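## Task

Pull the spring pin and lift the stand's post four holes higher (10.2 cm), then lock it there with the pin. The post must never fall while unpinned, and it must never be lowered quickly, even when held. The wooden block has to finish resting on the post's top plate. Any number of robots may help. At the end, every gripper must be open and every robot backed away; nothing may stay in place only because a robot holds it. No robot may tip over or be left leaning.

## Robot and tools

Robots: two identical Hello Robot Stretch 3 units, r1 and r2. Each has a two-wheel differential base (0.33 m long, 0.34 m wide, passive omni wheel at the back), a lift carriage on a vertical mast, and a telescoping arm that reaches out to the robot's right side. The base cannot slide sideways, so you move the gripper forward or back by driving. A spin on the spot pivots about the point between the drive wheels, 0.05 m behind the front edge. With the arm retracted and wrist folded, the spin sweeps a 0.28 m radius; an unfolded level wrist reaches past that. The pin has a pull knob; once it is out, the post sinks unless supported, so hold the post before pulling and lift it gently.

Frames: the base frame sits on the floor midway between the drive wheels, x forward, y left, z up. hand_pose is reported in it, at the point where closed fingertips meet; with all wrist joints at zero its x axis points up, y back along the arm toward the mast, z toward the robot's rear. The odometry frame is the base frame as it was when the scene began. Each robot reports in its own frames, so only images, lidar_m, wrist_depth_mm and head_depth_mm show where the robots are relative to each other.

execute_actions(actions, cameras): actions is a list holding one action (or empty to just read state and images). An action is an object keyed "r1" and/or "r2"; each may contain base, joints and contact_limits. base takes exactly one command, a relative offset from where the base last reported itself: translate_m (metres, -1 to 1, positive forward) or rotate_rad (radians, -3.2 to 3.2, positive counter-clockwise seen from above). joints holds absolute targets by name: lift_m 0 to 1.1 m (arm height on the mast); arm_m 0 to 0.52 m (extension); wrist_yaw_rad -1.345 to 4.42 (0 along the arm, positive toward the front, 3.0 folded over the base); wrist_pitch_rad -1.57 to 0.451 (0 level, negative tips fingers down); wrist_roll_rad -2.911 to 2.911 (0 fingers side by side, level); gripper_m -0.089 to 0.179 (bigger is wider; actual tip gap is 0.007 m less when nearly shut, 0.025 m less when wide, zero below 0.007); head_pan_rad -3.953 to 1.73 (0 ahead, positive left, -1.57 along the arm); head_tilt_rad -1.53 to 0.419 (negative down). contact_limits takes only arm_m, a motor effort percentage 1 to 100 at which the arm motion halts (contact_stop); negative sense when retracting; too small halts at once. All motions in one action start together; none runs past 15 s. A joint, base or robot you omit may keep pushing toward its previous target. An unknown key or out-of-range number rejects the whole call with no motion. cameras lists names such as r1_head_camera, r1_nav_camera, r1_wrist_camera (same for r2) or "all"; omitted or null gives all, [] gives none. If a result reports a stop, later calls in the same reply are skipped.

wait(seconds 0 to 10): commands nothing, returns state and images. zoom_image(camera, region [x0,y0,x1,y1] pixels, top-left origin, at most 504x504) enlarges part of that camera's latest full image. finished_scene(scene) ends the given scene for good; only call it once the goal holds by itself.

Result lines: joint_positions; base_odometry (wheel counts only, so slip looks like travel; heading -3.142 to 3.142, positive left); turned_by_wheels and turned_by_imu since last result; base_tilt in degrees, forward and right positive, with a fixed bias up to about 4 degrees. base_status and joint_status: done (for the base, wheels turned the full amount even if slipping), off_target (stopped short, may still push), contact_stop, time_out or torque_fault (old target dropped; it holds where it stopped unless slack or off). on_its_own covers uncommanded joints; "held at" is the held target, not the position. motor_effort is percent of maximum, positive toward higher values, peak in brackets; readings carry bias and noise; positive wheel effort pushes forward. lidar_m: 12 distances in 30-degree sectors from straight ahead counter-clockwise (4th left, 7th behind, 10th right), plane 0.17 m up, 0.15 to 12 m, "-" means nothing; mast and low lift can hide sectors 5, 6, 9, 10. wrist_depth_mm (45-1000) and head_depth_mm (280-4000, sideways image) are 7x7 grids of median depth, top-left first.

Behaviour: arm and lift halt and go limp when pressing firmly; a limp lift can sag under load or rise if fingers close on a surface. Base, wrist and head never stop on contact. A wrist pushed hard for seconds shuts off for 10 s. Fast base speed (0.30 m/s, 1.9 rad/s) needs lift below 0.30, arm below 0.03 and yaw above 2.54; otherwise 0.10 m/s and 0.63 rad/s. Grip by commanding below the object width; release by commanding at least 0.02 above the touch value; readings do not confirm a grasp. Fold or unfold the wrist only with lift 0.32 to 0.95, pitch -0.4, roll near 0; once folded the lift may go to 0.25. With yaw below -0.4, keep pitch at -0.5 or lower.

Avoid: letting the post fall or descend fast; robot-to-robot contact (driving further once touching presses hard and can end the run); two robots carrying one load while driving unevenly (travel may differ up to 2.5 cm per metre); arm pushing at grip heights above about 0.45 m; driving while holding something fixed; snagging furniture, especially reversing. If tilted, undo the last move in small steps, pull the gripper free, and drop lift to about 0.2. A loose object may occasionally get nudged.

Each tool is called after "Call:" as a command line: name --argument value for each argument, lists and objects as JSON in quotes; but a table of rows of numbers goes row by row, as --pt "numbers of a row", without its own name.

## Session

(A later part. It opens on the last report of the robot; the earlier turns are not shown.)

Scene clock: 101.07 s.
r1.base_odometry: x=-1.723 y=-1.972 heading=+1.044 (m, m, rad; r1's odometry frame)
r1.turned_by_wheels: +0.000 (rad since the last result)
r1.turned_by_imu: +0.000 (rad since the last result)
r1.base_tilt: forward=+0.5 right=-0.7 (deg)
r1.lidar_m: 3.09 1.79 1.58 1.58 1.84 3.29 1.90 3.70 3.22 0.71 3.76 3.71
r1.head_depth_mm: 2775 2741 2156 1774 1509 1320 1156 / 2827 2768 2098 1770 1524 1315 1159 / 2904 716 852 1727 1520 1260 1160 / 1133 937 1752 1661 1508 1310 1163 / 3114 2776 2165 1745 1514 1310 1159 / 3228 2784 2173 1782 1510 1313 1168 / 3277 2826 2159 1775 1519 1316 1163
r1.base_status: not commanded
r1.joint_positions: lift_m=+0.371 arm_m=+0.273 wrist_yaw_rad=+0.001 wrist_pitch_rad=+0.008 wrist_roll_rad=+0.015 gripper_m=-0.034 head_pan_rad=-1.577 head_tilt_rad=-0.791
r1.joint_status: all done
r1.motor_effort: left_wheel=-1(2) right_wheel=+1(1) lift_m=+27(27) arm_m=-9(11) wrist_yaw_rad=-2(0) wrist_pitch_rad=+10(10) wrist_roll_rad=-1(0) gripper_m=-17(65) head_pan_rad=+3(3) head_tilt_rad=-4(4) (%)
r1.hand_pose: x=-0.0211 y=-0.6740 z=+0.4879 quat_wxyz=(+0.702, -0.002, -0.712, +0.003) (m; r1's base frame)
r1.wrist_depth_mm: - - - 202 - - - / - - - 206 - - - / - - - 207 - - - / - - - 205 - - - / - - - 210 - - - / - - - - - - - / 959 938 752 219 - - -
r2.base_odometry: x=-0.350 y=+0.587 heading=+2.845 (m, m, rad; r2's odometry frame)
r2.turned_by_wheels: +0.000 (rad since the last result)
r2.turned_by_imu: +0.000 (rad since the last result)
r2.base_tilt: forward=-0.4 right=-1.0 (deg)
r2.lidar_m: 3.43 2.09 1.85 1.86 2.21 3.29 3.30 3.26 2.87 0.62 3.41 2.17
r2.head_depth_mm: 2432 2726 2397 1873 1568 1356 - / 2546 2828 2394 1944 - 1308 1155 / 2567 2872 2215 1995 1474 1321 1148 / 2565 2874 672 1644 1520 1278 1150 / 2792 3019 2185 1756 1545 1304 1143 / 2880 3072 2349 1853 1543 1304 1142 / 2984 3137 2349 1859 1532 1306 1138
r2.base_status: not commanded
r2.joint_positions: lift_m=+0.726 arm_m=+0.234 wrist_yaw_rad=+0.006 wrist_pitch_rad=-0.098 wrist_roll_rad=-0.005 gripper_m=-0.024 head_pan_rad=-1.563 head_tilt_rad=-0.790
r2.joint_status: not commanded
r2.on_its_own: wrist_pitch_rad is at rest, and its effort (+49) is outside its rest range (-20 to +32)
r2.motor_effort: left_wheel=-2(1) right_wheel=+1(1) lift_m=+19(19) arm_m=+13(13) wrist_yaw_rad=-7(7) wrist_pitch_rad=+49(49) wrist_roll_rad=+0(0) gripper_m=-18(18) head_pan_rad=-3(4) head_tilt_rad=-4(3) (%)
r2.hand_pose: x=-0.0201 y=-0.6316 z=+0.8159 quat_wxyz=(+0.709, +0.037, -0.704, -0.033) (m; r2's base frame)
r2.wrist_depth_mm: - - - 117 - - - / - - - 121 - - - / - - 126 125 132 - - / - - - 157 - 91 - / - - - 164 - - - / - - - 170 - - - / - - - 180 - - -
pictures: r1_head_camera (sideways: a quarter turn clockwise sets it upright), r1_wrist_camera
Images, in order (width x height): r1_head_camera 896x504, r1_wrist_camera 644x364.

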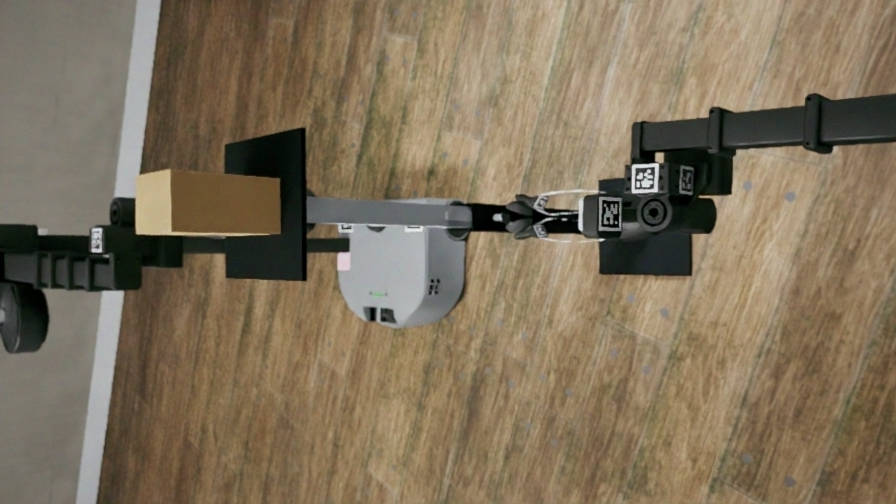

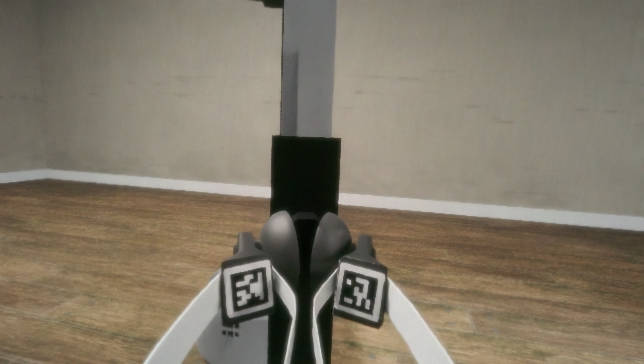

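Call:
execute_actions --actions '[{"r1":{"joints":{"gripper_m":0.05}},"r2":{"joints":{"lift_m":0.717}}}]' --cameras '[]'

Call:
execute_actions --actions '[{"r1":{"joints":{"arm_m":0.298}}}]' --cameras '[]'

Call:
execute_actions --actions '[{"r1":{"joints":{"gripper_m":-0.035}}}]' --cameras '[]'

Call:
execute_actions --actions '[{"r1":{"joints":{"arm_m":0.278}}}]' --cameras '["r1_head_camera","r1_wrist_camera"]'

Call:
execute_actions --actions '[{"r2":{"joints":{"lift_m":0.73}}}]' --cameras '["r1_head_camera","r1_wrist_camera"]'

Scene clock: 106.87 s.
r1.base_odometry: x=-1.723 y=-1.972 heading=+1.044 (m, m, rad; r1's odometry frame)
r1.turned_by_wheels: +0.000 (rad since the last result)
r1.turned_by_imu: +0.001 (rad since the last result)
r1.base_tilt: forward=+0.5 right=-0.7 (deg)
r1.lidar_m: 3.07 1.78 1.58 1.58 1.85 3.31 1.90 3.70 3.22 0.72 3.74 3.71
r1.head_depth_mm: 2792 2780 2174 1781 1507 1314 1157 / 2885 2749 2111 1776 1509 1318 1164 / 2900 714 855 1743 1514 1264 1166 / 1163 932 1735 1666 1512 1313 1156 / 3107 2731 2146 1735 1509 1307 1165 / 3252 2782 2166 1777 1510 1315 1165 / 3316 2790 2183 1783 1519 1316 1165
r1.base_status: not commanded
r1.joint_positions: lift_m=+0.371 arm_m=+0.272 wrist_yaw_rad=+0.001 wrist_pitch_rad=+0.008 wrist_roll_rad=+0.015 gripper_m=+0.050 head_pan_rad=-1.577 head_tilt_rad=-0.791
r1.joint_status: all done
r1.motor_effort: left_wheel=-2(1) right_wheel=+1(1) lift_m=+27(27) arm_m=-7(8) wrist_yaw_rad=-1(0) wrist_pitch_rad=+10(10) wrist_roll_rad=+0(0) gripper_m=+0(80) head_pan_rad=+3(2) head_tilt_rad=-4(4) (%)
r1.hand_pose: x=-0.0212 y=-0.6738 z=+0.4879 quat_wxyz=(+0.702, -0.002, -0.712, +0.003) (m; r1's base frame)
r1.wrist_depth_mm: - - - 204 - - - / - - - 1000 - - - / - - - 209 - - - / - - - 208 - - - / - - - 208 - - - / - - - 216 - - - / 935 926 776 221 947 - -
r2.base_odometry: x=-0.350 y=+0.587 heading=+2.845 (m, m, rad; r2's odometry frame)
r2.turned_by_wheels: +0.000 (rad since the last result)
r2.turned_by_imu: +0.000 (rad since the last result)
r2.base_tilt: forward=-0.5 right=-0.9 (deg)
r2.lidar_m: 3.45 2.09 1.85 1.86 2.20 3.28 3.30 3.27 2.86 0.62 3.42 2.17
r2.head_depth_mm: 2431 2734 2395 1894 1559 1359 - / 2510 2822 2386 1927 - - 1140 / 2595 2873 2217 1957 1480 1315 1147 / 2549 2858 674 1650 1471 1287 1149 / 2769 3033 2182 1746 1533 1309 1137 / 2861 3087 2349 1879 1531 1315 1146 / 3001 3162 2339 1847 1531 1313 1140
r2.base_status: not commanded
r2.joint_positions: lift_m=+0.717 arm_m=+0.234 wrist_yaw_rad=+0.006 wrist_pitch_rad=-0.065 wrist_roll_rad=-0.005 gripper_m=-0.024 head_pan_rad=-1.563 head_tilt_rad=-0.790
r2.joint_status: all done
r2.on_its_own: wrist_pitch_rad is at rest, and its effort (+37) is outside its rest range (-20 to +32)
r2.motor_effort: left_wheel=-2(1) right_wheel=+1(1) lift_m=+18(21) arm_m=+14(14) wrist_yaw_rad=-7(7) wrist_pitch_rad=+37(49) wrist_roll_rad=+0(0) gripper_m=-19(18) head_pan_rad=+0(1) head_tilt_rad=-5(3) (%)
r2.hand_pose: x=-0.0201 y=-0.6330 z=+0.8151 quat_wxyz=(+0.709, +0.025, -0.704, -0.021) (m; r2's base frame)
r2.wrist_depth_mm: - - - 120 - - - / - - - 123 - - - / - - 126 126 127 - - / - - - 157 - - - / - - - 163 - - - / - - - 168 - - - / - - - 176 - - -
pictures: none
No camera images: the call's "cameras" was empty. Leave "cameras" out to get every camera's image.

Scene clock: 108.00 s.
r1.base_odometry: x=-1.723 y=-1.972 heading=+1.044 (m, m, rad; r1's odometry frame)
r1.turned_by_wheels: +0.000 (rad since the last result)
r1.turned_by_imu: +0.000 (rad since the last result)
r1.base_tilt: forward=+0.4 right=-0.7 (deg)
r1.lidar_m: 3.09 1.79 1.58 1.58 1.84 3.29 1.91 3.70 3.20 0.72 3.74 3.71
r1.head_depth_mm: 2740 2779 2188 1783 1506 1307 1159 / 2849 2772 2103 1788 1503 1313 1164 / 2950 713 851 1724 1557 1257 1158 / 1160 930 1734 1670 1513 1306 1161 / 3117 2772 2191 1741 1519 1321 1167 / 3184 2746 2172 1766 1518 1315 1164 / 3266 2802 2178 1788 1512 1313 1169
r1.base_status: not commanded
r1.joint_positions: lift_m=+0.371 arm_m=+0.298 wrist_yaw_rad=+0.001 wrist_pitch_rad=+0.008 wrist_roll_rad=+0.015 gripper_m=+0.050 head_pan_rad=-1.577 head_tilt_rad=-0.791
r1.joint_status: all done
r1.motor_effort: left_wheel=-1(2) right_wheel=+1(1) lift_m=+28(27) arm_m=+6(8) wrist_yaw_rad=-1(1) wrist_pitch_rad=+10(10) wrist_roll_rad=+0(0) gripper_m=+0(0) head_pan_rad=+3(3) head_tilt_rad=-4(5) (%)
r1.hand_pose: x=-0.0212 y=-0.6990 z=+0.4879 quat_wxyz=(+0.702, -0.002, -0.712, +0.003) (m; r1's base frame)
r1.wrist_depth_mm: - - - 177 - - - / - - - 181 - - - / - - - 182 - - - / - - - 180 - - - / - - - 182 - - - / - - - 188 - - - / 936 927 744 192 934 - -
r2.base_odometry: x=-0.350 y=+0.587 heading=+2.845 (m, m, rad; r2's odometry frame)
r2.turned_by_wheels: +0.000 (rad since the last result)
r2.turned_by_imu: +0.000 (rad since the last result)
r2.base_tilt: forward=-0.5 right=-1.0 (deg)
r2.lidar_m: 3.44 2.09 1.86 1.85 2.20 3.28 3.29 3.26 2.86 0.62 3.42 2.17
r2.head_depth_mm: 2464 2728 2372 1886 1569 1351 - / 2546 2807 2396 1956 - - 1142 / 2597 2869 2195 1964 1473 1318 1148 / 2601 2892 673 1653 1476 1283 1146 / 2764 3050 2197 1764 1539 1318 1145 / 2855 3104 2346 1855 1531 1308 1145 / 2942 3174 2345 1865 1534 1308 1139
r2.base_status: not commanded
r2.joint_positions: lift_m=+0.717 arm_m=+0.234 wrist_yaw_rad=+0.006 wrist_pitch_rad=-0.065 wrist_roll_rad=-0.005 gripper_m=-0.024 head_pan_rad=-1.563 head_tilt_rad=-0.790
r2.joint_status: not commanded
r2.on_its_own: wrist_pitch_rad is at rest, and its effort (+37) is outside its rest range (-20 to +32)
r2.motor_effort: left_wheel=-1(1) right_wheel=+1(0) lift_m=+18(18) arm_m=+14(14) wrist_yaw_rad=-7(8) wrist_pitch_rad=+37(37) wrist_roll_rad=+0(0) gripper_m=-19(19) head_pan_rad=-3(3) head_tilt_rad=-5(5) (%)
r2.hand_pose: x=-0.0201 y=-0.6330 z=+0.8151 quat_wxyz=(+0.709, +0.025, -0.704, -0.021) (m; r2's base frame)
r2.wrist_depth_mm: - - - 119 - - - / - - - 123 - - - / - - 126 126 127 - - / - - - 158 - - - / - - - 163 - - - / - - - 168 - - - / - - - 176 - - -
pictures: none
No camera images: the call's "cameras" was empty. Leave "cameras" out to get every camera's image.

Scene clock: 109.33 s.
r1.base_odometry: x=-1.723 y=-1.972 heading=+1.044 (m, m, rad; r1's odometry frame)
r1.turned_by_wheels: +0.000 (rad since the last result)
r1.turned_by_imu: +0.000 (rad since the last result)
r1.base_tilt: forward=+0.3 right=-0.5 (deg)
r1.lidar_m: 3.08 1.79 1.58 1.58 1.85 3.29 1.90 3.67 3.22 0.72 3.75 3.71
r1.head_depth_mm: 2795 2810 2152 1768 1506 1314 1162 / 2824 2786 2086 1797 1508 1310 1164 / 2926 718 853 1737 1549 1265 1159 / 1161 933 1717 1665 1506 1319 1157 / 3138 2774 2151 1729 1518 1313 1163 / 3255 2768 2162 1778 1517 1317 1164 / 3284 2794 2170 1771 1523 1319 1159
r1.base_status: not commanded
r1.joint_positions: lift_m=+0.371 arm_m=+0.298 wrist_yaw_rad=+0.004 wrist_pitch_rad=+0.008 wrist_roll_rad=+0.015 gripper_m=-0.034 head_pan_rad=-1.577 head_tilt_rad=-0.791
r1.joint_status: all done
r1.motor_effort: left_wheel=-2(2) right_wheel=+3(3) lift_m=+27(27) arm_m=+6(7) wrist_yaw_rad=-4(2) wrist_pitch_rad=+10(10) wrist_roll_rad=+0(0) gripper_m=-22(96) head_pan_rad=+3(3) head_tilt_rad=-4(5) (%)
r1.hand_pose: x=-0.0204 y=-0.6990 z=+0.4879 quat_wxyz=(+0.702, -0.001, -0.712, +0.004) (m; r1's base frame)
r1.wrist_depth_mm: - - - 178 - - - / - - - 180 - - - / - - - 183 - - - / - - - 179 - - - / - - - 182 - - - / - - - 187 - - - / 930 969 750 193 966 985 -
r2.base_odometry: x=-0.350 y=+0.587 heading=+2.845 (m, m, rad; r2's odometry frame)
r2.turned_by_wheels: +0.000 (rad since the last result)
r2.turned_by_imu: +0.000 (rad since the last result)
r2.base_tilt: forward=-0.5 right=-0.9 (deg)
r2.lidar_m: 3.45 2.09 1.85 1.86 2.21 3.28 3.30 3.26 2.86 0.62 3.43 2.17
r2.head_depth_mm: 2439 2760 2416 1887 1569 1358 - / 2505 2862 2397 1937 - - 1137 / 2593 2858 2217 1969 1473 1318 1149 / 2579 2832 674 1651 1469 1278 1148 / 2785 3004 2192 1763 1545 1312 1143 / 2861 3084 2351 1856 1524 1303 1139 / 2993 3143 2328 1843 1524 1308 1141
r2.base_status: not commanded
r2.joint_positions: lift_m=+0.717 arm_m=+0.234 wrist_yaw_rad=+0.006 wrist_pitch_rad=-0.065 wrist_roll_rad=-0.005 gripper_m=-0.024 head_pan_rad=-1.563 head_tilt_rad=-0.790
r2.joint_status: not commanded
r2.on_its_own: wrist_pitch_rad is at rest, and its effort (+37) is outside its rest range (-20 to +32)
r2.motor_effort: left_wheel=-1(1) right_wheel=+1(1) lift_m=+18(18) arm_m=+14(14) wrist_yaw_rad=-7(7) wrist_pitch_rad=+37(37) wrist_roll_rad=+0(0) gripper_m=-19(19) head_pan_rad=-2(2) head_tilt_rad=-5(5) (%)
r2.hand_pose: x=-0.0201 y=-0.6330 z=+0.8151 quat_wxyz=(+0.709, +0.025, -0.704, -0.021) (m; r2's base frame)
r2.wrist_depth_mm: - - - 120 - - - / - - - 123 - - - / - - 126 125 126 - - / - - - 157 - - - / - - - 163 - - - / - - - 168 - - - / - - - 176 - - -
pictures: none
No camera images: the call's "cameras" was empty. Leave "cameras" out to get every camera's image.

Scene clock: 110.37 s.
r1.base_odometry: x=-1.723 y=-1.972 heading=+1.044 (m, m, rad; r1's odometry frame)
r1.turned_by_wheels: +0.000 (rad since the last result)
r1.turned_by_imu: +0.000 (rad since the last result)
r1.base_tilt: forward=+0.4 right=-0.5 (deg)
r1.lidar_m: 3.09 1.79 1.58 1.58 1.84 3.29 1.90 3.70 3.22 0.72 3.78 3.71
r1.head_depth_mm: 2788 2751 2157 1792 1510 1315 1165 / 2820 2766 2099 1781 1511 1317 1164 / 2921 716 854 1732 1512 1263 1160 / 1167 934 1735 1650 1518 1310 1157 / 3141 2814 2180 1725 1506 1318 1162 / 3226 2803 2157 1790 1507 1322 1163 / 3274 2801 2183 1799 1521 1313 1169
r1.base_status: not commanded
r1.joint_positions: lift_m=+0.371 arm_m=+0.279 wrist_yaw_rad=+0.001 wrist_pitch_rad=+0.006 wrist_roll_rad=+0.015 gripper_m=-0.031 head_pan_rad=-1.577 head_tilt_rad=-0.791
r1.joint_status: all done
r1.motor_effort: left_wheel=-1(2) right_wheel=+1(3) lift_m=+27(28) arm_m=-10(18) wrist_yaw_rad=+0(2) wrist_pitch_rad=+10(11) wrist_roll_rad=+0(0) gripper_m=-18(21) head_pan_rad=+3(3) head_tilt_rad=-5(4) (%)
r1.hand_pose: x=-0.0211 y=-0.6800 z=+0.4875 quat_wxyz=(+0.702, -0.001, -0.712, +0.002) (m; r1's base frame)
r1.wrist_depth_mm: - - - 196 - - - / - - - 198 - - - / - - - 201 - - - / - - - 199 - - - / - - - 172 - - - / - - - 208 - - - / 899 911 762 215 971 - -
r2.base_odometry: x=-0.350 y=+0.587 heading=+2.845 (m, m, rad; r2's odometry frame)
r2.turned_by_wheels: +0.000 (rad since the last result)
r2.turned_by_imu: +0.000 (rad since the last result)
r2.base_tilt: forward=-0.4 right=-0.9 (deg)
r2.lidar_m: 3.46 2.10 1.85 1.86 2.20 3.28 3.29 3.27 2.86 0.62 3.41 2.17
r2.head_depth_mm: 2432 2751 2412 1895 1565 1353 - / 2513 2816 2401 1940 - - 1140 / 2605 2876 2213 1967 1467 1321 1147 / 2578 2838 672 1659 1471 1279 1151 / 2752 3006 2188 1751 1531 1313 1140 / 2867 3103 2361 1860 1539 1304 1137 / 2963 3168 2342 1851 1537 1306 1139
r2.base_status: not commanded
r2.joint_positions: lift_m=+0.717 arm_m=+0.234 wrist_yaw_rad=+0.006 wrist_pitch_rad=-0.065 wrist_roll_rad=-0.005 gripper_m=-0.024 head_pan_rad=-1.563 head_tilt_rad=-0.790
r2.joint_status: not commanded
r2.on_its_own: wrist_pitch_rad is at rest, and its effort (+37) is outside its rest range (-20 to +32)
r2.motor_effort: left_wheel=-1(1) right_wheel=+2(1) lift_m=+18(18) arm_m=+14(14) wrist_yaw_rad=-7(7) wrist_pitch_rad=+37(37) wrist_roll_rad=+0(0) gripper_m=-19(18) head_pan_rad=-1(0) head_tilt_rad=-5(4) (%)
r2.hand_pose: x=-0.0201 y=-0.6330 z=+0.8151 quat_wxyz=(+0.709, +0.025, -0.704, -0.021) (m; r2's base frame)
r2.wrist_depth_mm: - - - 119 - - - / - - - 123 - - - / - - 125 126 127 - - / - - - 157 - - - / - - - 163 - - - / - - - 168 - - - / - - - 176 - - -
pictures: r1_head_camera (sideways: a quarter turn clockwise sets it upright), r1_wrist_camera
Images, in order (width x height): r1_head_camera 896x504, r1_wrist_camera 644x364.

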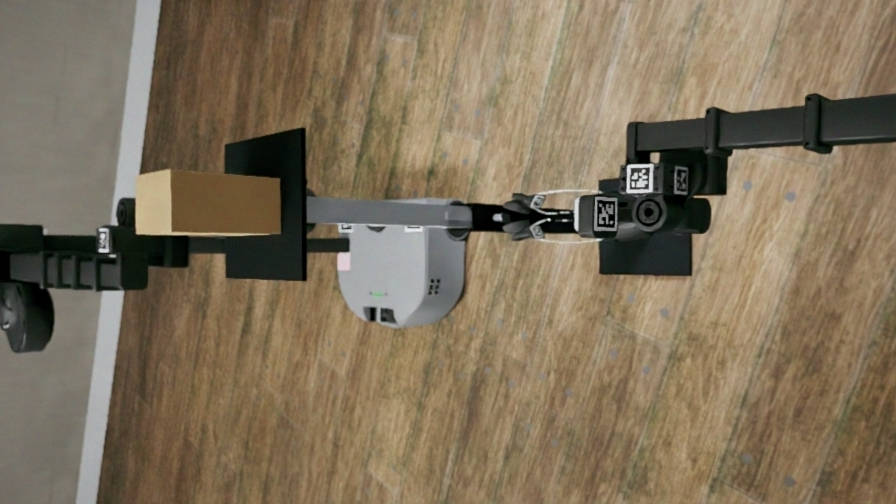

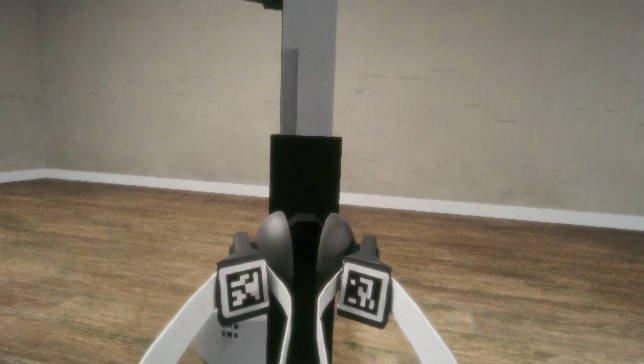

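Scene clock: 111.17 s.
r1.base_odometry: x=-1.723 y=-1.972 heading=+1.044 (m, m, rad; r1's odometry frame)
r1.turned_by_wheels: +0.000 (rad since the last result)
r1.turned_by_imu: +0.000 (rad since the last result)
r1.base_tilt: forward=+0.4 right=-0.6 (deg)
r1.lidar_m: 3.10 1.79 1.58 1.58 1.85 3.30 1.90 3.70 3.22 0.72 3.74 3.72
r1.head_depth_mm: 2777 2749 2163 1780 1507 1304 1165 / 2893 2780 2111 1779 1521 1315 1163 / 2923 712 856 1730 1514 1266 1167 / 1120 934 1745 1656 1513 1309 1159 / 3154 2743 2166 1718 1506 1320 1163 / 3206 2784 2181 1777 1511 1316 1167 / 3346 2760 2183 1797 1516 1323 1157
r1.base_status: not commanded
r1.joint_positions: lift_m=+0.371 arm_m=+0.279 wrist_yaw_rad=+0.001 wrist_pitch_rad=+0.006 wrist_roll_rad=+0.015 gripper_m=-0.031 head_pan_rad=-1.577 head_tilt_rad=-0.791
r1.joint_status: not commanded
r1.motor_effort: left_wheel=-1(1) right_wheel=+1(1) lift_m=+28(28) arm_m=-10(10) wrist_yaw_rad=+1(1) wrist_pitch_rad=+11(10) wrist_roll_rad=+0(0) gripper_m=-17(17) head_pan_rad=+3(3) head_tilt_rad=-5(3) (%)
r1.hand_pose: x=-0.0211 y=-0.6800 z=+0.4875 quat_wxyz=(+0.702, -0.001, -0.712, +0.002) (m; r1's base frame)
r1.wrist_depth_mm: - - - 196 - - - / - - - 198 - - - / - - - 202 - - - / - - - 200 - - - / - - - 172 - - - / - - - 208 - - - / 925 945 759 213 957 - -
r2.base_odometry: x=-0.350 y=+0.587 heading=+2.845 (m, m, rad; r2's odometry frame)
r2.turned_by_wheels: +0.000 (rad since the last result)
r2.turned_by_imu: +0.000 (rad since the last result)
r2.base_tilt: forward=-0.5 right=-0.9 (deg)
r2.lidar_m: 3.43 2.10 1.86 1.86 2.19 3.29 3.27 3.26 2.86 0.62 3.42 2.17
r2.head_depth_mm: 2440 2727 2412 1879 1554 1359 - / 2522 2820 2399 1951 - 1304 1154 / 2607 2891 2222 2010 1479 1315 1148 / 2554 2858 675 1639 1477 1277 1145 / 2758 3024 2196 1746 1540 1318 1144 / 2852 3134 2370 1868 1536 1310 1141 / 2985 3203 2341 1849 1523 1302 1139
r2.base_status: not commanded
r2.joint_positions: lift_m=+0.729 arm_m=+0.234 wrist_yaw_rad=+0.006 wrist_pitch_rad=-0.107 wrist_roll_rad=-0.005 gripper_m=-0.024 head_pan_rad=-1.563 head_tilt_rad=-0.790
r2.joint_status: all done
r2.on_its_own: wrist_pitch_rad is at rest, and its effort (+53) is outside its rest range (-20 to +32)
r2.motor_effort: left_wheel=-2(2) right_wheel=+0(1) lift_m=+31(33) arm_m=+14(14) wrist_yaw_rad=-8(7) wrist_pitch_rad=+53(54) wrist_roll_rad=+0(0) gripper_m=-19(19) head_pan_rad=-3(3) head_tilt_rad=-5(5) (%)
r2.hand_pose: x=-0.0201 y=-0.6310 z=+0.8167 quat_wxyz=(+0.708, +0.040, -0.704, -0.036) (m; r2's base frame)
r2.wrist_depth_mm: - - - 116 - - - / - - - 120 - - - / - - 126 124 135 - - / - 89 90 91 92 94 - / - - - 163 - - - / - - - 170 - - - / - - - 181 - - -
pictures: r1_head_camera (sideways: a quarter turn clockwise sets it upright), r1_wrist_camera
Images, in order (width x height): r1_head_camera 896x504, r1_wrist_camera 644x364.

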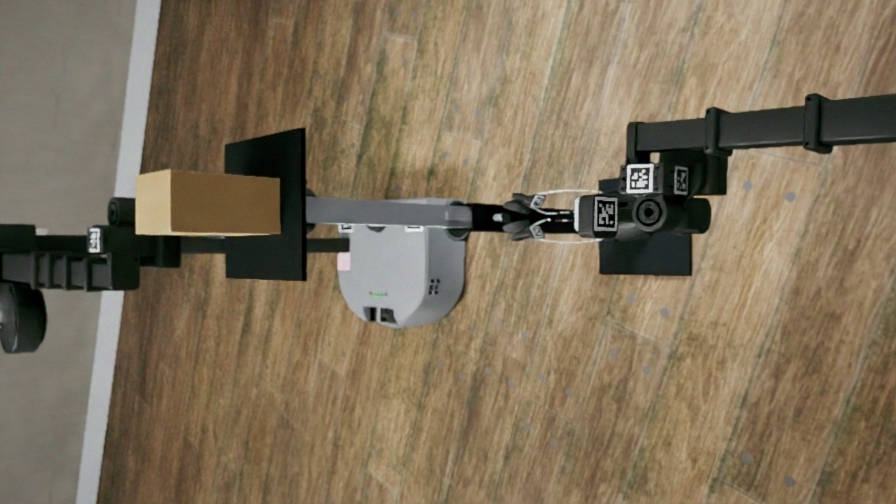

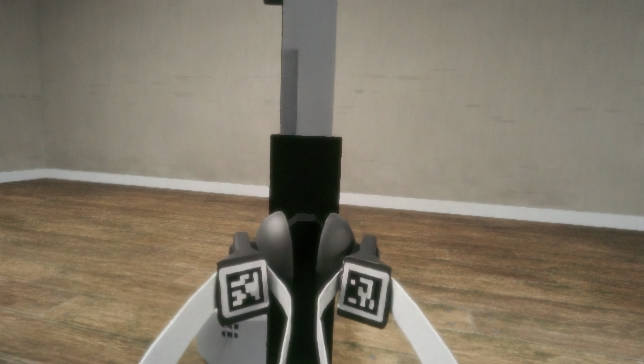

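Call:
execute_actions --actions '[{"r1":{"joints":{"gripper_m":0.05}},"r2":{"joints":{"lift_m":0.69,"gripper_m":0.05,"arm_m":0.236}}}]' --cameras '[]'

Call:
execute_actions --actions '[{"r1":{"joints":{"arm_m":0.292}},"r2":{"joints":{"gripper_m":-0.028}}}]' --cameras '["r2_wrist_camera"]'

Call:
execute_actions --actions '[{"r1":{"joints":{"gripper_m":-0.06}},"r2":{"joints":{"lift_m":0.708}}}]' --cameras '[]'

Call:
execute_actions --actions '[{"r1":{"joints":{"arm_m":0.274}}}]' --cameras '["r1_wrist_camera"]'

Call:
execute_actions --actions '[{"r2":{"joints":{"lift_m":0.722}}}]' --cameras '["r1_head_camera","r1_wrist_camera"]'

Scene clock: 120.27 s.
r1.base_odometry: x=-1.723 y=-1.972 heading=+1.044 (m, m, rad; r1's odometry frame)
r1.turned_by_wheels: +0.000 (rad since the last result)
r1.turned_by_imu: +0.001 (rad since the last result)
r1.base_tilt: forward=+0.4 right=-0.6 (deg)
r1.lidar_m: 3.09 1.79 1.58 1.58 1.85 3.31 1.90 3.70 3.22 0.71 3.77 3.70
r1.head_depth_mm: 2781 2741 2151 1771 1516 1318 1166 / 2811 2774 2105 1778 1513 1314 1158 / 2886 715 857 1740 1504 1269 1160 / 1162 929 875 1655 1512 1319 1170 / 3134 2823 2167 1736 1505 1316 1165 / 3260 2763 2170 1797 1501 1316 1160 / 3251 2787 2182 1794 1515 1321 1160
r1.base_status: not commanded
r1.joint_positions: lift_m=+0.371 arm_m=+0.278 wrist_yaw_rad=+0.001 wrist_pitch_rad=+0.007 wrist_roll_rad=+0.015 gripper_m=+0.050 head_pan_rad=-1.577 head_tilt_rad=-0.791
r1.joint_status: all done
r1.motor_effort: left_wheel=-1(1) right_wheel=+1(1) lift_m=+28(28) arm_m=-7(10) wrist_yaw_rad=-1(0) wrist_pitch_rad=+10(10) wrist_roll_rad=+0(0) gripper_m=+0(80) head_pan_rad=+3(3) head_tilt_rad=-4(4) (%)
r1.hand_pose: x=-0.0211 y=-0.6798 z=+0.4876 quat_wxyz=(+0.702, -0.002, -0.712, +0.003) (m; r1's base frame)
r1.wrist_depth_mm: - - - 197 - - - / - - - 201 - - - / - - - 203 - - - / - - - 199 - - - / - - - 201 - - - / - - - 208 - - - / 911 959 759 214 946 - -
r2.base_odometry: x=-0.350 y=+0.587 heading=+2.845 (m, m, rad; r2's odometry frame)
r2.turned_by_wheels: +0.000 (rad since the last result)
r2.turned_by_imu: +0.001 (rad since the last result)
r2.base_tilt: forward=-0.5 right=-0.9 (deg)
r2.lidar_m: 3.43 2.09 1.85 1.86 2.21 3.29 3.30 3.26 2.85 0.62 3.45 2.17
r2.head_depth_mm: 2439 2723 2414 1885 1559 1352 - / 2510 2827 2393 1931 - - 1132 / 2591 2876 2202 1996 1481 1322 1148 / 2574 2845 671 1410 1471 1280 1143 / 2764 2994 2179 1757 1532 1308 1140 / 2856 3090 2343 1862 1537 1304 1135 / 2988 3192 2345 1841 1531 1305 1138
r2.base_status: not commanded
r2.joint_positions: lift_m=+0.717 arm_m=+0.236 wrist_yaw_rad=+0.003 wrist_pitch_rad=-0.139 wrist_roll_rad=-0.005 gripper_m=+0.050 head_pan_rad=-1.563 head_tilt_rad=-0.790
r2.joint_status: lift_m contact_stop (moved -0.013 of -0.039); the others done
r2.on_its_own: wrist_pitch_rad is held at -0.124, not at your +0.030, by its stall guard, which is not easing now; lift_m is slack since a contact_stop, until your next command for it (your +0.690 is given up)
r2.motor_effort: left_wheel=+0(1) right_wheel=+1(1) lift_m=+22(24) arm_m=+3(15) wrist_yaw_rad=-4(8) wrist_pitch_rad=+6(19) wrist_roll_rad=+0(0) gripper_m=+0(82) head_pan_rad=-2(3) head_tilt_rad=-4(5) (%)
r2.hand_pose: x=-0.0208 y=-0.6311 z=+0.7958 quat_wxyz=(+0.708, +0.051, -0.703, -0.048) (m; r2's base frame)
r2.wrist_depth_mm: - - 113 111 - - - / - - 116 115 - - - / - - - 146 - - - / - - - 154 - - - / - - - 161 - - - / - - - 169 - - - / - - - 180 - - -
pictures: none
No camera images: the call's "cameras" was empty. Leave "cameras" out to get every camera's image.

not run: a stop came earlier in this reply.

not run: a stop came earlier in this reply.

not run: a stop came earlier in this reply.

not run: a stop came earlier in this reply.

Call:
execute_actions --actions '[{"r1":{"joints":{"arm_m":0.292}},"r2":{"joints":{"arm_m":0.19}}}]' --cameras '[]'

Call:
execute_actions --actions '[{"r2":{"joints":{"lift_m":0.655}}}]' --cameras '[]'

Call:
execute_actions --actions '[{"r2":{"joints":{"arm_m":0.236,"wrist_pitch_rad":0.04}}}]' --cameras '[]'

Call:
execute_actions --actions '[{"r2":{"joints":{"gripper_m":-0.03}}}]' --cameras '["r2_wrist_camera","r1_head_camera"]'

Scene clock: 125.30 s.
r1.base_odometry: x=-1.723 y=-1.972 heading=+1.044 (m, m, rad; r1's odometry frame)
r1.turned_by_wheels: +0.000 (rad since the last result)
r1.turned_by_imu: +0.001 (rad since the last result)
r1.base_tilt: forward=+0.6 right=-0.5 (deg)
r1.lidar_m: 3.07 1.79 1.58 1.58 1.85 3.30 1.90 3.68 3.22 0.72 3.78 3.72
r1.head_depth_mm: 2785 2749 2164 1780 1510 1309 1159 / 2862 2780 2101 1783 1507 1310 1163 / 2925 714 856 1732 1517 1268 1169 / 1163 981 1744 1652 1513 1326 1165 / 3060 2781 2158 1721 1507 1315 1157 / 3208 2750 2212 1786 1512 1319 1164 / 3292 2793 2161 1777 1525 1318 1162
r1.base_status: not commanded
r1.joint_positions: lift_m=+0.371 arm_m=+0.292 wrist_yaw_rad=+0.001 wrist_pitch_rad=+0.007 wrist_roll_rad=+0.015 gripper_m=+0.050 head_pan_rad=-1.577 head_tilt_rad=-0.791
r1.joint_status: all done
r1.motor_effort: left_wheel=-2(1) right_wheel=+1(1) lift_m=+28(28) arm_m=+7(10) wrist_yaw_rad=+0(0) wrist_pitch_rad=+10(10) wrist_roll_rad=+0(0) gripper_m=+0(0) head_pan_rad=+3(3) head_tilt_rad=-5(4) (%)
r1.hand_pose: x=-0.0211 y=-0.6929 z=+0.4876 quat_wxyz=(+0.702, -0.002, -0.712, +0.003) (m; r1's base frame)
r1.wrist_depth_mm: - - - 183 - - - / - - - 187 - - - / - - - 188 - - - / - - - 187 - - - / - - - 187 - - - / - - - 194 - - - / 941 955 762 199 948 990 -
r2.base_odometry: x=-0.350 y=+0.587 heading=+2.845 (m, m, rad; r2's odometry frame)
r2.turned_by_wheels: +0.000 (rad since the last result)
r2.turned_by_imu: +0.000 (rad since the last result)
r2.base_tilt: forward=-0.5 right=-0.8 (deg)
r2.lidar_m: 3.46 2.09 1.85 1.86 2.20 3.28 3.29 3.24 2.86 0.62 3.43 2.17
r2.head_depth_mm: 2434 2755 2379 1895 1556 1337 - / 2510 2819 2384 1890 - 1293 1127 / 2582 2901 2219 1924 - 1308 1147 / 2574 2842 671 1138 1505 1279 1144 / 2791 3050 2185 1742 1529 1305 1142 / 2880 3122 2323 1871 1522 1313 1137 / 2977 3169 2333 1842 1523 1299 1143
r2.base_status: not commanded
r2.joint_positions: lift_m=+0.717 arm_m=+0.190 wrist_yaw_rad=+0.002 wrist_pitch_rad=-0.140 wrist_roll_rad=-0.005 gripper_m=+0.050 head_pan_rad=-1.563 head_tilt_rad=-0.790
r2.joint_status: all done
r2.on_its_own: wrist_pitch_rad is held at -0.124, not at your +0.030, by its stall guard, which is not easing now; lift_m is slack since a contact_stop, until your next command for it (your +0.690 is given up)
r2.motor_effort: left_wheel=+0(0) right_wheel=+0(1) lift_m=+22(21) arm_m=-3(2) wrist_yaw_rad=-3(4) wrist_pitch_rad=+6(6) wrist_roll_rad=+0(0) gripper_m=+1(0) head_pan_rad=-3(2) head_tilt_rad=-5(4) (%)
r2.hand_pose: x=-0.0209 y=-0.5856 z=+0.7957 quat_wxyz=(+0.708, +0.050, -0.703, -0.049) (m; r2's base frame)
r2.wrist_depth_mm: - - - 153 - - - / - - 243 158 - - - / - - - 193 - - - / - - - 203 - - - / - - - 214 - - - / - - - 221 - - - / - - - 236 - - -
pictures: none
No camera images: the call's "cameras" was empty. Leave "cameras" out to get every camera's image.

Scene clock: 126.70 s.
r1.base_odometry: x=-1.723 y=-1.972 heading=+1.044 (m, m, rad; r1's odometry frame)
r1.turned_by_wheels: +0.000 (rad since the last result)
r1.turned_by_imu: +0.000 (rad since the last result)
r1.base_tilt: forward=+0.6 right=-0.5 (deg)
r1.lidar_m: 3.08 1.79 1.58 1.58 1.85 3.31 1.90 3.70 3.21 0.72 3.77 3.70
r1.head_depth_mm: 2791 2755 2174 1777 1518 1315 1168 / 2859 2778 2111 1798 1504 1313 1163 / 2979 715 858 1746 1515 1264 1166 / 1269 986 905 1653 1508 1321 1147 / 3033 2776 2202 1743 1516 1318 1159 / 3187 2764 2197 1802 1521 1315 1169 / 3302 2795 2145 1803 1512 1328 1170
r1.base_status: not commanded
r1.joint_positions: lift_m=+0.371 arm_m=+0.292 wrist_yaw_rad=+0.001 wrist_pitch_rad=+0.007 wrist_roll_rad=+0.015 gripper_m=+0.050 head_pan_rad=-1.577 head_tilt_rad=-0.791
r1.joint_status: not commanded
r1.motor_effort: left_wheel=-1(1) right_wheel=+1(1) lift_m=+27(28) arm_m=+7(7) wrist_yaw_rad=-1(1) wrist_pitch_rad=+10(10) wrist_roll_rad=+0(1) gripper_m=+0(1) head_pan_rad=+3(3) head_tilt_rad=-4(5) (%)
r1.hand_pose: x=-0.0211 y=-0.6929 z=+0.4876 quat_wxyz=(+0.702, -0.002, -0.712, +0.003) (m; r1's base frame)
r1.wrist_depth_mm: - - - 184 - - - / - - - 188 - - - / - - - 190 - - - / - - - 187 - - - / - - - 187 - - - / - - - 195 - - - / 901 927 741 198 940 973 -
r2.base_odometry: x=-0.350 y=+0.587 heading=+2.845 (m, m, rad; r2's odometry frame)
r2.turned_by_wheels: +0.000 (rad since the last result)
r2.turned_by_imu: +0.000 (rad since the last result)
r2.base_tilt: forward=-0.5 right=-0.9 (deg)
r2.lidar_m: 3.46 2.09 1.85 1.86 2.21 3.29 3.29 3.25 2.86 0.62 3.43 2.17
r2.head_depth_mm: 2445 2738 2403 1878 1558 1328 1154 / 2519 2830 2390 1874 1595 - - / 2583 2876 2206 1869 - 1270 1151 / 2562 2870 670 1141 1465 1276 1146 / 2787 3053 2184 1756 1535 1313 1147 / 2873 3099 2355 1859 1535 1307 1145 / 2990 3174 2332 1835 1526 1300 1142
r2.base_status: not commanded
r2.joint_positions: lift_m=+0.655 arm_m=+0.190 wrist_yaw_rad=+0.002 wrist_pitch_rad=-0.140 wrist_roll_rad=-0.005 gripper_m=+0.050 head_pan_rad=-1.563 head_tilt_rad=-0.790
r2.joint_status: all done
r2.on_its_own: wrist_pitch_rad is held at -0.124, not at your +0.030, by its stall guard, which is not easing now
r2.motor_effort: left_wheel=+0(0) right_wheel=+1(0) lift_m=+17(22) arm_m=-3(3) wrist_yaw_rad=-3(3) wrist_pitch_rad=+6(6) wrist_roll_rad=+0(0) gripper_m=+0(0) head_pan_rad=-3(2) head_tilt_rad=-4(4) (%)
r2.hand_pose: x=-0.0209 y=-0.5856 z=+0.7343 quat_wxyz=(+0.708, +0.051, -0.703, -0.049) (m; r2's base frame)
r2.wrist_depth_mm: - - - 179 - - - / - - - 186 - - - / - - - 194 - - - / - - - 203 - - - / - - - 214 - - - / - - - 223 - - - / - - - 235 - - -
pictures: none
No camera images: the call's "cameras" was empty. Leave "cameras" out to get every camera's image.

Scene clock: 128.13 s.
r1.base_odometry: x=-1.723 y=-1.972 heading=+1.044 (m, m, rad; r1's odometry frame)
r1.turned_by_wheels: +0.000 (rad since the last result)
r1.turned_by_imu: +0.000 (rad since the last result)
r1.base_tilt: forward=+0.3 right=-0.7 (deg)
r1.lidar_m: 3.08 1.79 1.58 1.58 1.85 3.29 1.90 3.70 3.21 0.72 3.77 3.69
r1.head_depth_mm: 2763 2780 2161 1788 1507 1315 1166 / 2844 2758 2089 1783 1500 1304 1154 / 2889 716 846 1736 1526 1263 1165 / 1269 943 870 1653 1510 1308 1161 / 3046 2797 2161 1742 1504 1318 1159 / 3213 2804 2174 1779 1526 1311 1164 / 3338 2765 2173 1781 1526 1322 1170
r1.base_status: not commanded
r1.joint_positions: lift_m=+0.371 arm_m=+0.292 wrist_yaw_rad=+0.001 wrist_pitch_rad=+0.007 wrist_roll_rad=+0.015 gripper_m=+0.050 head_pan_rad=-1.577 head_tilt_rad=-0.791
r1.joint_status: not commanded
r1.motor_effort: left_wheel=-1(1) right_wheel=+1(1) lift_m=+28(27) arm_m=+6(7) wrist_yaw_rad=+0(1) wrist_pitch_rad=+10(10) wrist_roll_rad=+0(0) gripper_m=+1(1) head_pan_rad=+3(3) head_tilt_rad=-5(4) (%)
r1.hand_pose: x=-0.0211 y=-0.6929 z=+0.4876 quat_wxyz=(+0.702, -0.002, -0.712, +0.003) (m; r1's base frame)
r1.wrist_depth_mm: - - - 182 - - - / - - - 187 - - - / - - - 189 - - - / - - - 186 - - - / - - - 188 - - - / - - - 194 - - - / 936 937 747 198 963 - -
r2.base_odometry: x=-0.350 y=+0.587 heading=+2.845 (m, m, rad; r2's odometry frame)
r2.turned_by_wheels: +0.000 (rad since the last result)
r2.turned_by_imu: +0.000 (rad since the last result)
r2.base_tilt: forward=-0.5 right=-0.8 (deg)
r2.lidar_m: 3.45 2.09 1.85 1.86 2.21 3.28 3.29 3.26 2.86 0.62 3.43 2.18
r2.head_depth_mm: 2430 2736 2400 1901 1559 1324 1151 / 2512 2816 2360 1889 1571 - - / 2607 2901 2191 1875 - 1310 1149 / 2566 2846 670 1139 1472 1280 1146 / 2785 3009 2186 1757 1532 1306 1140 / 2867 3092 2351 1853 1537 1311 1136 / 2922 3191 2342 1845 1535 1299 1138
r2.base_status: not commanded
r2.joint_positions: lift_m=+0.655 arm_m=+0.236 wrist_yaw_rad=+0.002 wrist_pitch_rad=+0.016 wrist_roll_rad=-0.005 gripper_m=+0.050 head_pan_rad=-1.563 head_tilt_rad=-0.790
r2.joint_status: all done
r2.motor_effort: left_wheel=+0(0) right_wheel=+1(0) lift_m=+17(17) arm_m=+3(6) wrist_yaw_rad=-3(3) wrist_pitch_rad=+9(10) wrist_roll_rad=+0(0) gripper_m=+0(0) head_pan_rad=-3(2) head_tilt_rad=-4(3) (%)
r2.hand_pose: x=-0.0209 y=-0.6373 z=+0.7740 quat_wxyz=(+0.709, -0.005, -0.705, +0.006) (m; r2's base frame)
r2.wrist_depth_mm: - 110 109 109 108 107 - / - - 205 147 200 - - / - - - 151 - - - / - - - 153 - - - / - - - 156 - - - / - - - 159 - - - / - - - 163 - - -
pictures: none
No camera images: the call's "cameras" was empty. Leave "cameras" out to get every camera's image.

Scene clock: 129.43 s.
r1.base_odometry: x=-1.723 y=-1.972 heading=+1.044 (m, m, rad; r1's odometry frame)
r1.turned_by_wheels: +0.000 (rad since the last result)
r1.turned_by_imu: +0.000 (rad since the last result)
r1.base_tilt: forward=+0.5 right=-0.7 (deg)
r1.lidar_m: 3.10 1.79 1.58 1.58 1.85 3.29 1.90 3.70 3.23 0.72 3.75 3.72
r1.head_depth_mm: 2754 2778 2165 1794 1519 1310 1162 / 2836 2746 2086 1782 1503 1311 1157 / 2940 714 835 1747 1528 1263 1160 / 1271 946 873 1659 1512 1312 1157 / 3010 2789 2166 1728 1504 1316 1160 / 3254 2772 2158 1783 1520 1315 1164 / 3298 2767 2179 1782 1501 1317 1164
r1.base_status: not commanded
r1.joint_positions: lift_m=+0.371 arm_m=+0.292 wrist_yaw_rad=+0.001 wrist_pitch_rad=+0.007 wrist_roll_rad=+0.015 gripper_m=+0.050 head_pan_rad=-1.577 head_tilt_rad=-0.791
r1.joint_status: not commanded
r1.motor_effort: left_wheel=-1(1) right_wheel=+1(1) lift_m=+28(27) arm_m=+7(7) wrist_yaw_rad=+1(0) wrist_pitch_rad=+10(10) wrist_roll_rad=+0(0) gripper_m=+0(0) head_pan_rad=+3(3) head_tilt_rad=-5(3) (%)
r1.hand_pose: x=-0.0211 y=-0.6929 z=+0.4876 quat_wxyz=(+0.702, -0.002, -0.712, +0.003) (m; r1's base frame)
r1.wrist_depth_mm: - - - 182 - - - / - - - 187 - - - / - - - 189 - - - / - - - 186 - - - / - - - 187 - - - / - - - 194 - - - / 913 957 749 198 962 - -
r2.base_odometry: x=-0.350 y=+0.587 heading=+2.845 (m, m, rad; r2's odometry frame)
r2.turned_by_wheels: +0.000 (rad since the last result)
r2.turned_by_imu: +0.000 (rad since the last result)
r2.base_tilt: forward=-0.5 right=-0.8 (deg)
r2.lidar_m: 3.46 2.10 1.85 1.86 2.21 3.29 3.31 3.24 2.86 0.62 3.41 2.17
r2.head_depth_mm: 2438 2736 2408 1880 1548 1326 1154 / 2498 2798 2395 1876 1579 - - / 2605 2883 2201 1909 - 1316 1148 / 2553 2847 671 1142 1473 1280 1145 / 2744 3013 2171 1749 1540 1311 1142 / 2842 3087 2355 1864 1540 1308 1139 / 2902 3117 2326 1844 1529 1301 1137
r2.base_status: not commanded
r2.joint_positions: lift_m=+0.655 arm_m=+0.236 wrist_yaw_rad=+0.005 wrist_pitch_rad=+0.017 wrist_roll_rad=-0.005 gripper_m=-0.029 head_pan_rad=-1.563 head_tilt_rad=-0.790
r2.joint_status: all done
r2.motor_effort: left_wheel=+0(1) right_wheel=-2(2) lift_m=+17(17) arm_m=-1(3) wrist_yaw_rad=-7(8) wrist_pitch_rad=+9(9) wrist_roll_rad=+0(0) gripper_m=-22(97) head_pan_rad=-2(2) head_tilt_rad=-5(4) (%)
r2.hand_pose: x=-0.0201 y=-0.6377 z=+0.7742 quat_wxyz=(+0.709, -0.004, -0.705, +0.007) (m; r2's base frame)
r2.wrist_depth_mm: - 109 109 108 108 106 - / - - 204 145 200 - - / - - - 149 - - - / - - - 152 - - - / - - - 155 - - - / - - - 159 - - - / - - - 163 - - -
pictures: r1_head_camera (sideways: a quarter turn clockwise sets it upright), r2_wrist_camera
Images, in order (width x height): r1_head_camera 896x504, r2_wrist_camera 644x364.

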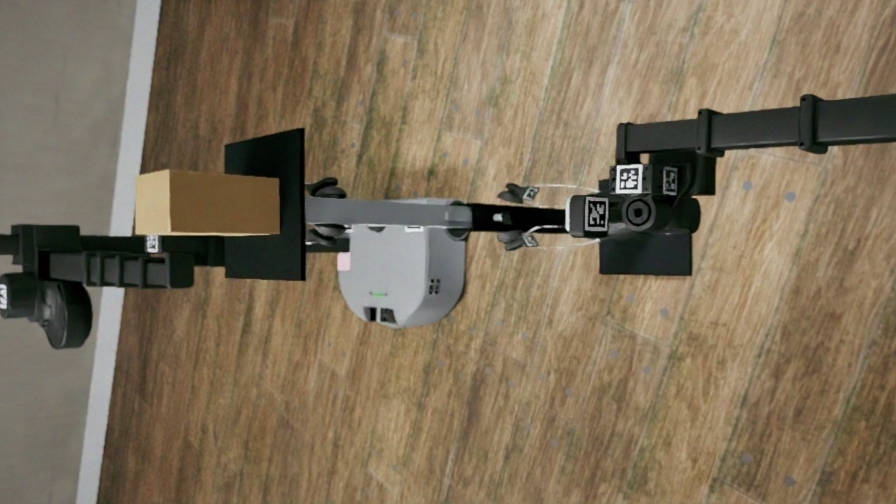

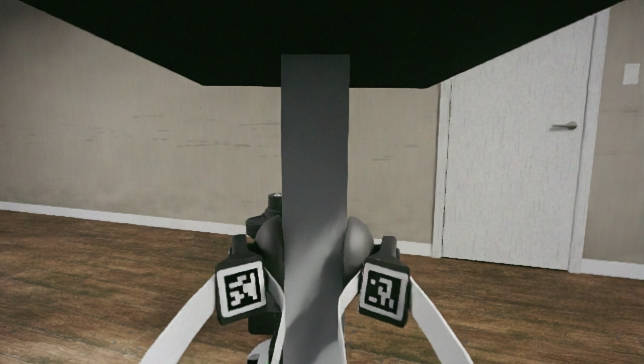

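Call:
execute_actions --actions '[{"r1":{"joints":{"gripper_m":-0.055}},"r2":{"joints":{"lift_m":0.672}}}]' --cameras '["r1_wrist_camera"]'

Call:
execute_actions --actions '[{"r1":{"joints":{"arm_m":0.274}}}]' --cameras '["r1_wrist_camera"]'

Call:
execute_actions --actions '[{"r2":{"joints":{"lift_m":0.688}}}]' --cameras '["r1_head_camera","r1_wrist_camera"]'

Scene clock: 134.00 s.
r1.base_odometry: x=-1.723 y=-1.972 heading=+1.044 (m, m, rad; r1's odometry frame)
r1.turned_by_wheels: +0.000 (rad since the last result)
r1.turned_by_imu: +0.001 (rad since the last result)
r1.base_tilt: forward=+0.5 right=-0.7 (deg)
r1.lidar_m: 3.09 1.79 1.58 1.58 1.85 3.30 1.90 3.71 3.22 0.72 3.76 3.72
r1.head_depth_mm: 2772 2740 2178 1779 1505 1311 1161 / 2844 2761 2111 1777 1507 1311 1169 / 2877 717 832 1734 1548 1269 1165 / 1261 951 872 1654 1517 1317 1164 / 3013 2784 2195 1737 1517 1318 1163 / 3272 2800 2179 1776 1525 1317 1169 / 3299 2773 2178 1785 1516 1325 1164
r1.base_status: not commanded
r1.joint_positions: lift_m=+0.371 arm_m=+0.292 wrist_yaw_rad=+0.001 wrist_pitch_rad=+0.005 wrist_roll_rad=+0.015 gripper_m=-0.054 head_pan_rad=-1.577 head_tilt_rad=-0.791
r1.joint_status: all done
r1.motor_effort: left_wheel=-1(2) right_wheel=+1(2) lift_m=+27(28) arm_m=-1(6) wrist_yaw_rad=+0(0) wrist_pitch_rad=+11(11) wrist_roll_rad=+0(0) gripper_m=-26(100) head_pan_rad=+3(3) head_tilt_rad=-4(4) (%)
r1.hand_pose: x=-0.0211 y=-0.6934 z=+0.4871 quat_wxyz=(+0.702, -0.001, -0.712, +0.002) (m; r1's base frame)
r1.wrist_depth_mm: - - - 183 - - - / - - - 186 - - - / - - - 188 - - - / - - - 186 - - - / - - - 159 - - - / - - - 193 - - - / 943 898 748 197 974 - -
r2.base_odometry: x=-0.350 y=+0.587 heading=+2.845 (m, m, rad; r2's odometry frame)
r2.turned_by_wheels: +0.000 (rad since the last result)
r2.turned_by_imu: +0.001 (rad since the last result)
r2.base_tilt: forward=-0.5 right=-0.8 (deg)
r2.lidar_m: 3.45 2.09 1.85 1.86 2.20 3.29 3.30 3.23 2.86 0.62 3.42 2.17
r2.head_depth_mm: 2460 2719 2395 1892 1569 1325 1165 / 2528 2820 2369 1883 1581 - - / 2589 2889 2219 1926 - 1324 1143 / 2569 2843 669 1141 1507 1278 1148 / 2798 3028 2178 1762 1539 1307 1141 / 2855 3083 2333 1852 1542 1305 1142 / 2967 3155 2325 1856 1535 1307 1134
r2.base_status: not commanded
r2.joint_positions: lift_m=+0.671 arm_m=+0.236 wrist_yaw_rad=+0.005 wrist_pitch_rad=-0.039 wrist_roll_rad=-0.005 gripper_m=-0.023 head_pan_rad=-1.563 head_tilt_rad=-0.790
r2.joint_status: all done
r2.on_its_own: gripper_m is held at -0.024, not at your -0.030, by its stall guard, which is not easing now
r2.motor_effort: left_wheel=+0(0) right_wheel=-1(2) lift_m=+31(29) arm_m=-2(2) wrist_yaw_rad=-8(7) wrist_pitch_rad=+30(31) wrist_roll_rad=+0(0) gripper_m=-21(20) head_pan_rad=-3(3) head_tilt_rad=-3(5) (%)
r2.hand_pose: x=-0.0201 y=-0.6363 z=+0.7761 quat_wxyz=(+0.709, +0.016, -0.705, -0.012) (m; r2's base frame)
r2.wrist_depth_mm: - 100 99 98 97 96 - / - - 229 143 223 - - / - - - 147 - - - / - - - 152 - - - / - - - 156 - - - / - - - 160 - - - / - - - 167 - - -
pictures: r1_wrist_camera
Images, in order (width x height): r1_wrist_camera 644x364.

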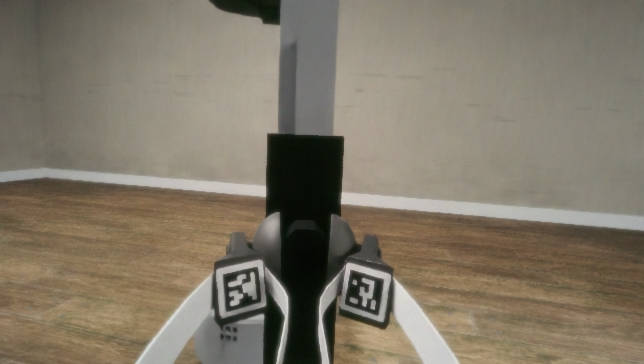

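Scene clock: 135.00 s.
r1.base_odometry: x=-1.723 y=-1.972 heading=+1.044 (m, m, rad; r1's odometry frame)
r1.turned_by_wheels: +0.000 (rad since the last result)
r1.turned_by_imu: +0.000 (rad since the last result)
r1.base_tilt: forward=+0.4 right=-0.6 (deg)
r1.lidar_m: 3.10 1.79 1.58 1.58 1.85 3.30 1.91 3.70 3.22 0.72 3.76 3.70
r1.head_depth_mm: 2735 2752 2153 1784 1514 1316 1163 / 2796 2761 2114 1794 1512 1311 1162 / 2909 717 836 1732 1507 1267 1163 / 1260 946 879 1656 1499 1303 1166 / 3004 2761 2182 1739 1512 1313 1162 / 3223 2774 2168 1774 1511 1325 1157 / 3291 2819 2170 1788 1510 1315 1158
r1.base_status: not commanded
r1.joint_positions: lift_m=+0.371 arm_m=+0.275 wrist_yaw_rad=+0.001 wrist_pitch_rad=+0.002 wrist_roll_rad=+0.015 gripper_m=-0.050 head_pan_rad=-1.577 head_tilt_rad=-0.791
r1.joint_status: all done
r1.on_its_own: gripper_m is held at -0.049, not at your -0.055, by its stall guard, which is still easing
r1.motor_effort: left_wheel=-1(1) right_wheel=+0(1) lift_m=+28(28) arm_m=-10(24) wrist_yaw_rad=+0(1) wrist_pitch_rad=+12(12) wrist_roll_rad=+0(0) gripper_m=-5(26) head_pan_rad=+3(3) head_tilt_rad=-5(5) (%)
r1.hand_pose: x=-0.0212 y=-0.6759 z=+0.4865 quat_wxyz=(+0.702, +0.000, -0.712, +0.001) (m; r1's base frame)
r1.wrist_depth_mm: - - - 202 - - - / - - - 204 - - - / - - - 207 - - - / - - - 204 - - - / - - - 168 - - - / - - - 212 - - - / 914 929 774 219 985 - 977
r2.base_odometry: x=-0.350 y=+0.587 heading=+2.845 (m, m, rad; r2's odometry frame)
r2.turned_by_wheels: +0.000 (rad since the last result)
r2.turned_by_imu: +0.000 (rad since the last result)
r2.base_tilt: forward=-0.6 right=-0.7 (deg)
r2.lidar_m: 3.44 2.09 1.86 1.86 2.20 3.28 3.28 3.25 2.86 0.62 3.43 2.17
r2.head_depth_mm: 2433 2734 2382 1891 1554 1324 1160 / 2516 2808 2372 1860 1604 - - / 2609 2880 2211 1923 - 1323 1148 / 2562 2856 669 1159 1509 1280 1148 / 2784 3029 2184 1759 1533 1317 1145 / 2828 3076 2330 1850 1529 1309 1138 / 2935 3154 2316 1847 1524 1303 1140
r2.base_status: not commanded
r2.joint_positions: lift_m=+0.671 arm_m=+0.236 wrist_yaw_rad=+0.005 wrist_pitch_rad=-0.048 wrist_roll_rad=-0.005 gripper_m=-0.023 head_pan_rad=-1.563 head_tilt_rad=-0.790
r2.joint_status: not commanded
r2.on_its_own: gripper_m is held at -0.024, not at your -0.030, by its stall guard, which is not easing now; wrist_pitch_rad is at rest, and its effort (+34) is outside its rest range (-20 to +32)
r2.motor_effort: left_wheel=+1(1) right_wheel=-3(2) lift_m=+31(31) arm_m=-2(3) wrist_yaw_rad=-8(7) wrist_pitch_rad=+34(35) wrist_roll_rad=+0(0) gripper_m=-21(21) head_pan_rad=-3(2) head_tilt_rad=-5(5) (%)
r2.hand_pose: x=-0.0201 y=-0.6360 z=+0.7738 quat_wxyz=(+0.709, +0.019, -0.705, -0.015) (m; r2's base frame)
r2.wrist_depth_mm: - 97 97 96 95 93 93 / - - - 142 228 - - / - - - 147 - - - / - - - 152 - - - / - - - 155 - - - / - - - 161 - - - / - - - 168 - - -
pictures: r1_wrist_camera
Images, in order (width x height): r1_wrist_camera 644x364.

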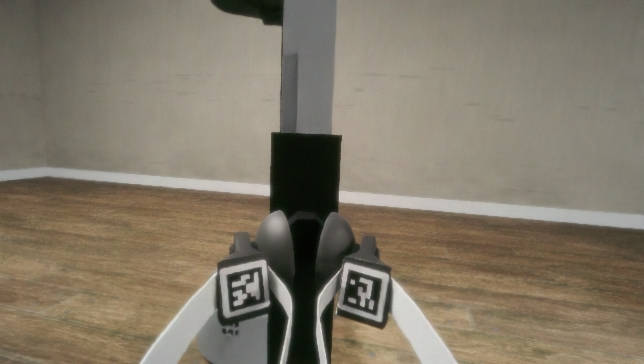

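Scene clock: 135.93 s.
r1.base_odometry: x=-1.723 y=-1.972 heading=+1.044 (m, m, rad; r1's odometry frame)
r1.turned_by_wheels: +0.000 (rad since the last result)
r1.turned_by_imu: +0.000 (rad since the last result)
r1.base_tilt: forward=+0.5 right=-0.7 (deg)
r1.lidar_m: 3.09 1.79 1.58 1.58 1.85 3.30 1.90 3.67 3.21 0.72 3.76 3.70
r1.head_depth_mm: 2777 2768 2158 1787 1508 1319 1159 / 2874 2739 2101 1778 1509 1302 1161 / 2960 709 833 1729 1510 1260 1165 / 1249 927 875 1646 1519 1312 1166 / 3117 2814 2173 1717 1511 1312 1166 / 3201 2776 2175 1796 1507 1319 1161 / 3309 2818 2200 1789 1512 1315 1167
r1.base_status: not commanded
r1.joint_positions: lift_m=+0.371 arm_m=+0.274 wrist_yaw_rad=+0.001 wrist_pitch_rad=+0.002 wrist_roll_rad=+0.015 gripper_m=-0.045 head_pan_rad=-1.577 head_tilt_rad=-0.791
r1.joint_status: not commanded
r1.on_its_own: gripper_m is held at -0.046, not at your -0.055, by its stall guard, which is still easing
r1.motor_effort: left_wheel=-2(2) right_wheel=+1(2) lift_m=+28(28) arm_m=-6(10) wrist_yaw_rad=-1(0) wrist_pitch_rad=+12(13) wrist_roll_rad=+0(0) gripper_m=-21(24) head_pan_rad=+3(3) head_tilt_rad=-5(3) (%)
r1.hand_pose: x=-0.0212 y=-0.6757 z=+0.4864 quat_wxyz=(+0.702, +0.000, -0.712, +0.001) (m; r1's base frame)
r1.wrist_depth_mm: - - - 201 - - - / - - - 204 - - - / - - - 207 - - - / - - - 204 - - - / - - - 178 - - - / - - - 212 - - - / 908 927 765 219 955 976 -
r2.base_odometry: x=-0.350 y=+0.587 heading=+2.845 (m, m, rad; r2's odometry frame)
r2.turned_by_wheels: +0.000 (rad since the last result)
r2.turned_by_imu: +0.000 (rad since the last result)
r2.base_tilt: forward=-0.5 right=-0.8 (deg)
r2.lidar_m: 3.43 2.09 1.85 1.85 2.21 3.28 3.31 3.26 2.86 0.62 3.43 2.17
r2.head_depth_mm: 2430 2746 2373 1895 1558 1329 1181 / 2519 2801 2393 1891 1593 - 1130 / 2585 2878 2211 1928 - 1320 1149 / 2602 2836 669 1159 1464 1274 1147 / 2773 3018 2177 1750 1537 1306 1137 / 2875 3111 2338 1855 1532 1310 1139 / 2952 3167 2349 1850 1531 1301 1137
r2.base_status: not commanded
r2.joint_positions: lift_m=+0.687 arm_m=+0.236 wrist_yaw_rad=+0.005 wrist_pitch_rad=-0.085 wrist_roll_rad=-0.005 gripper_m=-0.023 head_pan_rad=-1.563 head_tilt_rad=-0.790
r2.joint_status: all done
r2.on_its_own: gripper_m is held at -0.024, not at your -0.030, by its stall guard, which is not easing now; wrist_pitch_rad is at rest, and its effort (+48) is outside its rest range (-20 to +32)
r2.motor_effort: left_wheel=+1(1) right_wheel=-3(3) lift_m=+33(35) arm_m=-2(2) wrist_yaw_rad=-7(7) wrist_pitch_rad=+48(51) wrist_roll_rad=+0(0) gripper_m=-21(20) head_pan_rad=-2(3) head_tilt_rad=-5(5) (%)
r2.hand_pose: x=-0.0201 y=-0.6344 z=+0.7801 quat_wxyz=(+0.709, +0.032, -0.704, -0.028) (m; r2's base frame)
r2.wrist_depth_mm: - 85 83 83 81 80 79 / - - - 141 - - - / - - - 146 - - - / - - - 152 - - - / - - - 157 - - - / - - - 163 - - - / - - - 172 - - -
pictures: r1_head_camera (sideways: a quarter turn clockwise sets it upright), r1_wrist_camera
Images, in order (width x height): r1_head_camera 896x504, r1_wrist_camera 644x364.

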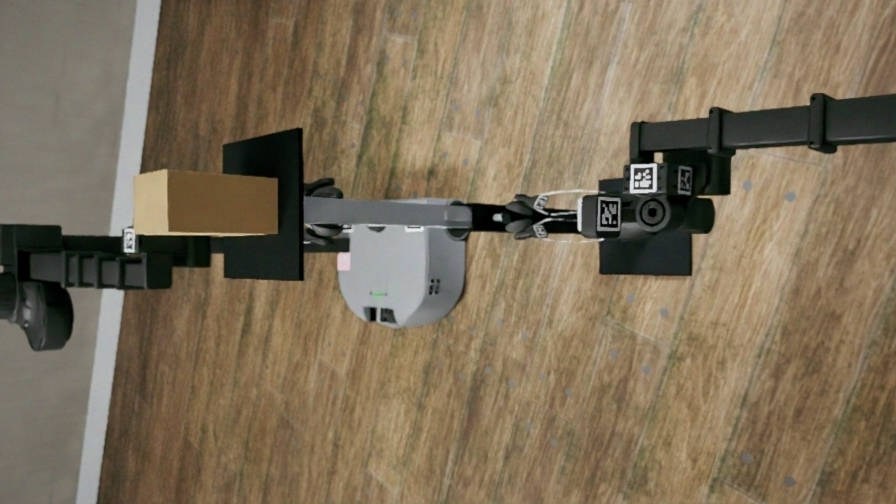

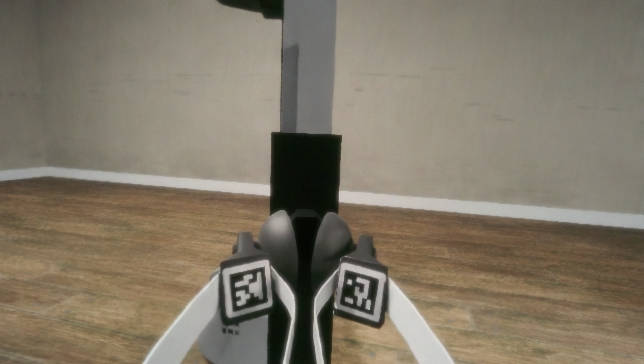

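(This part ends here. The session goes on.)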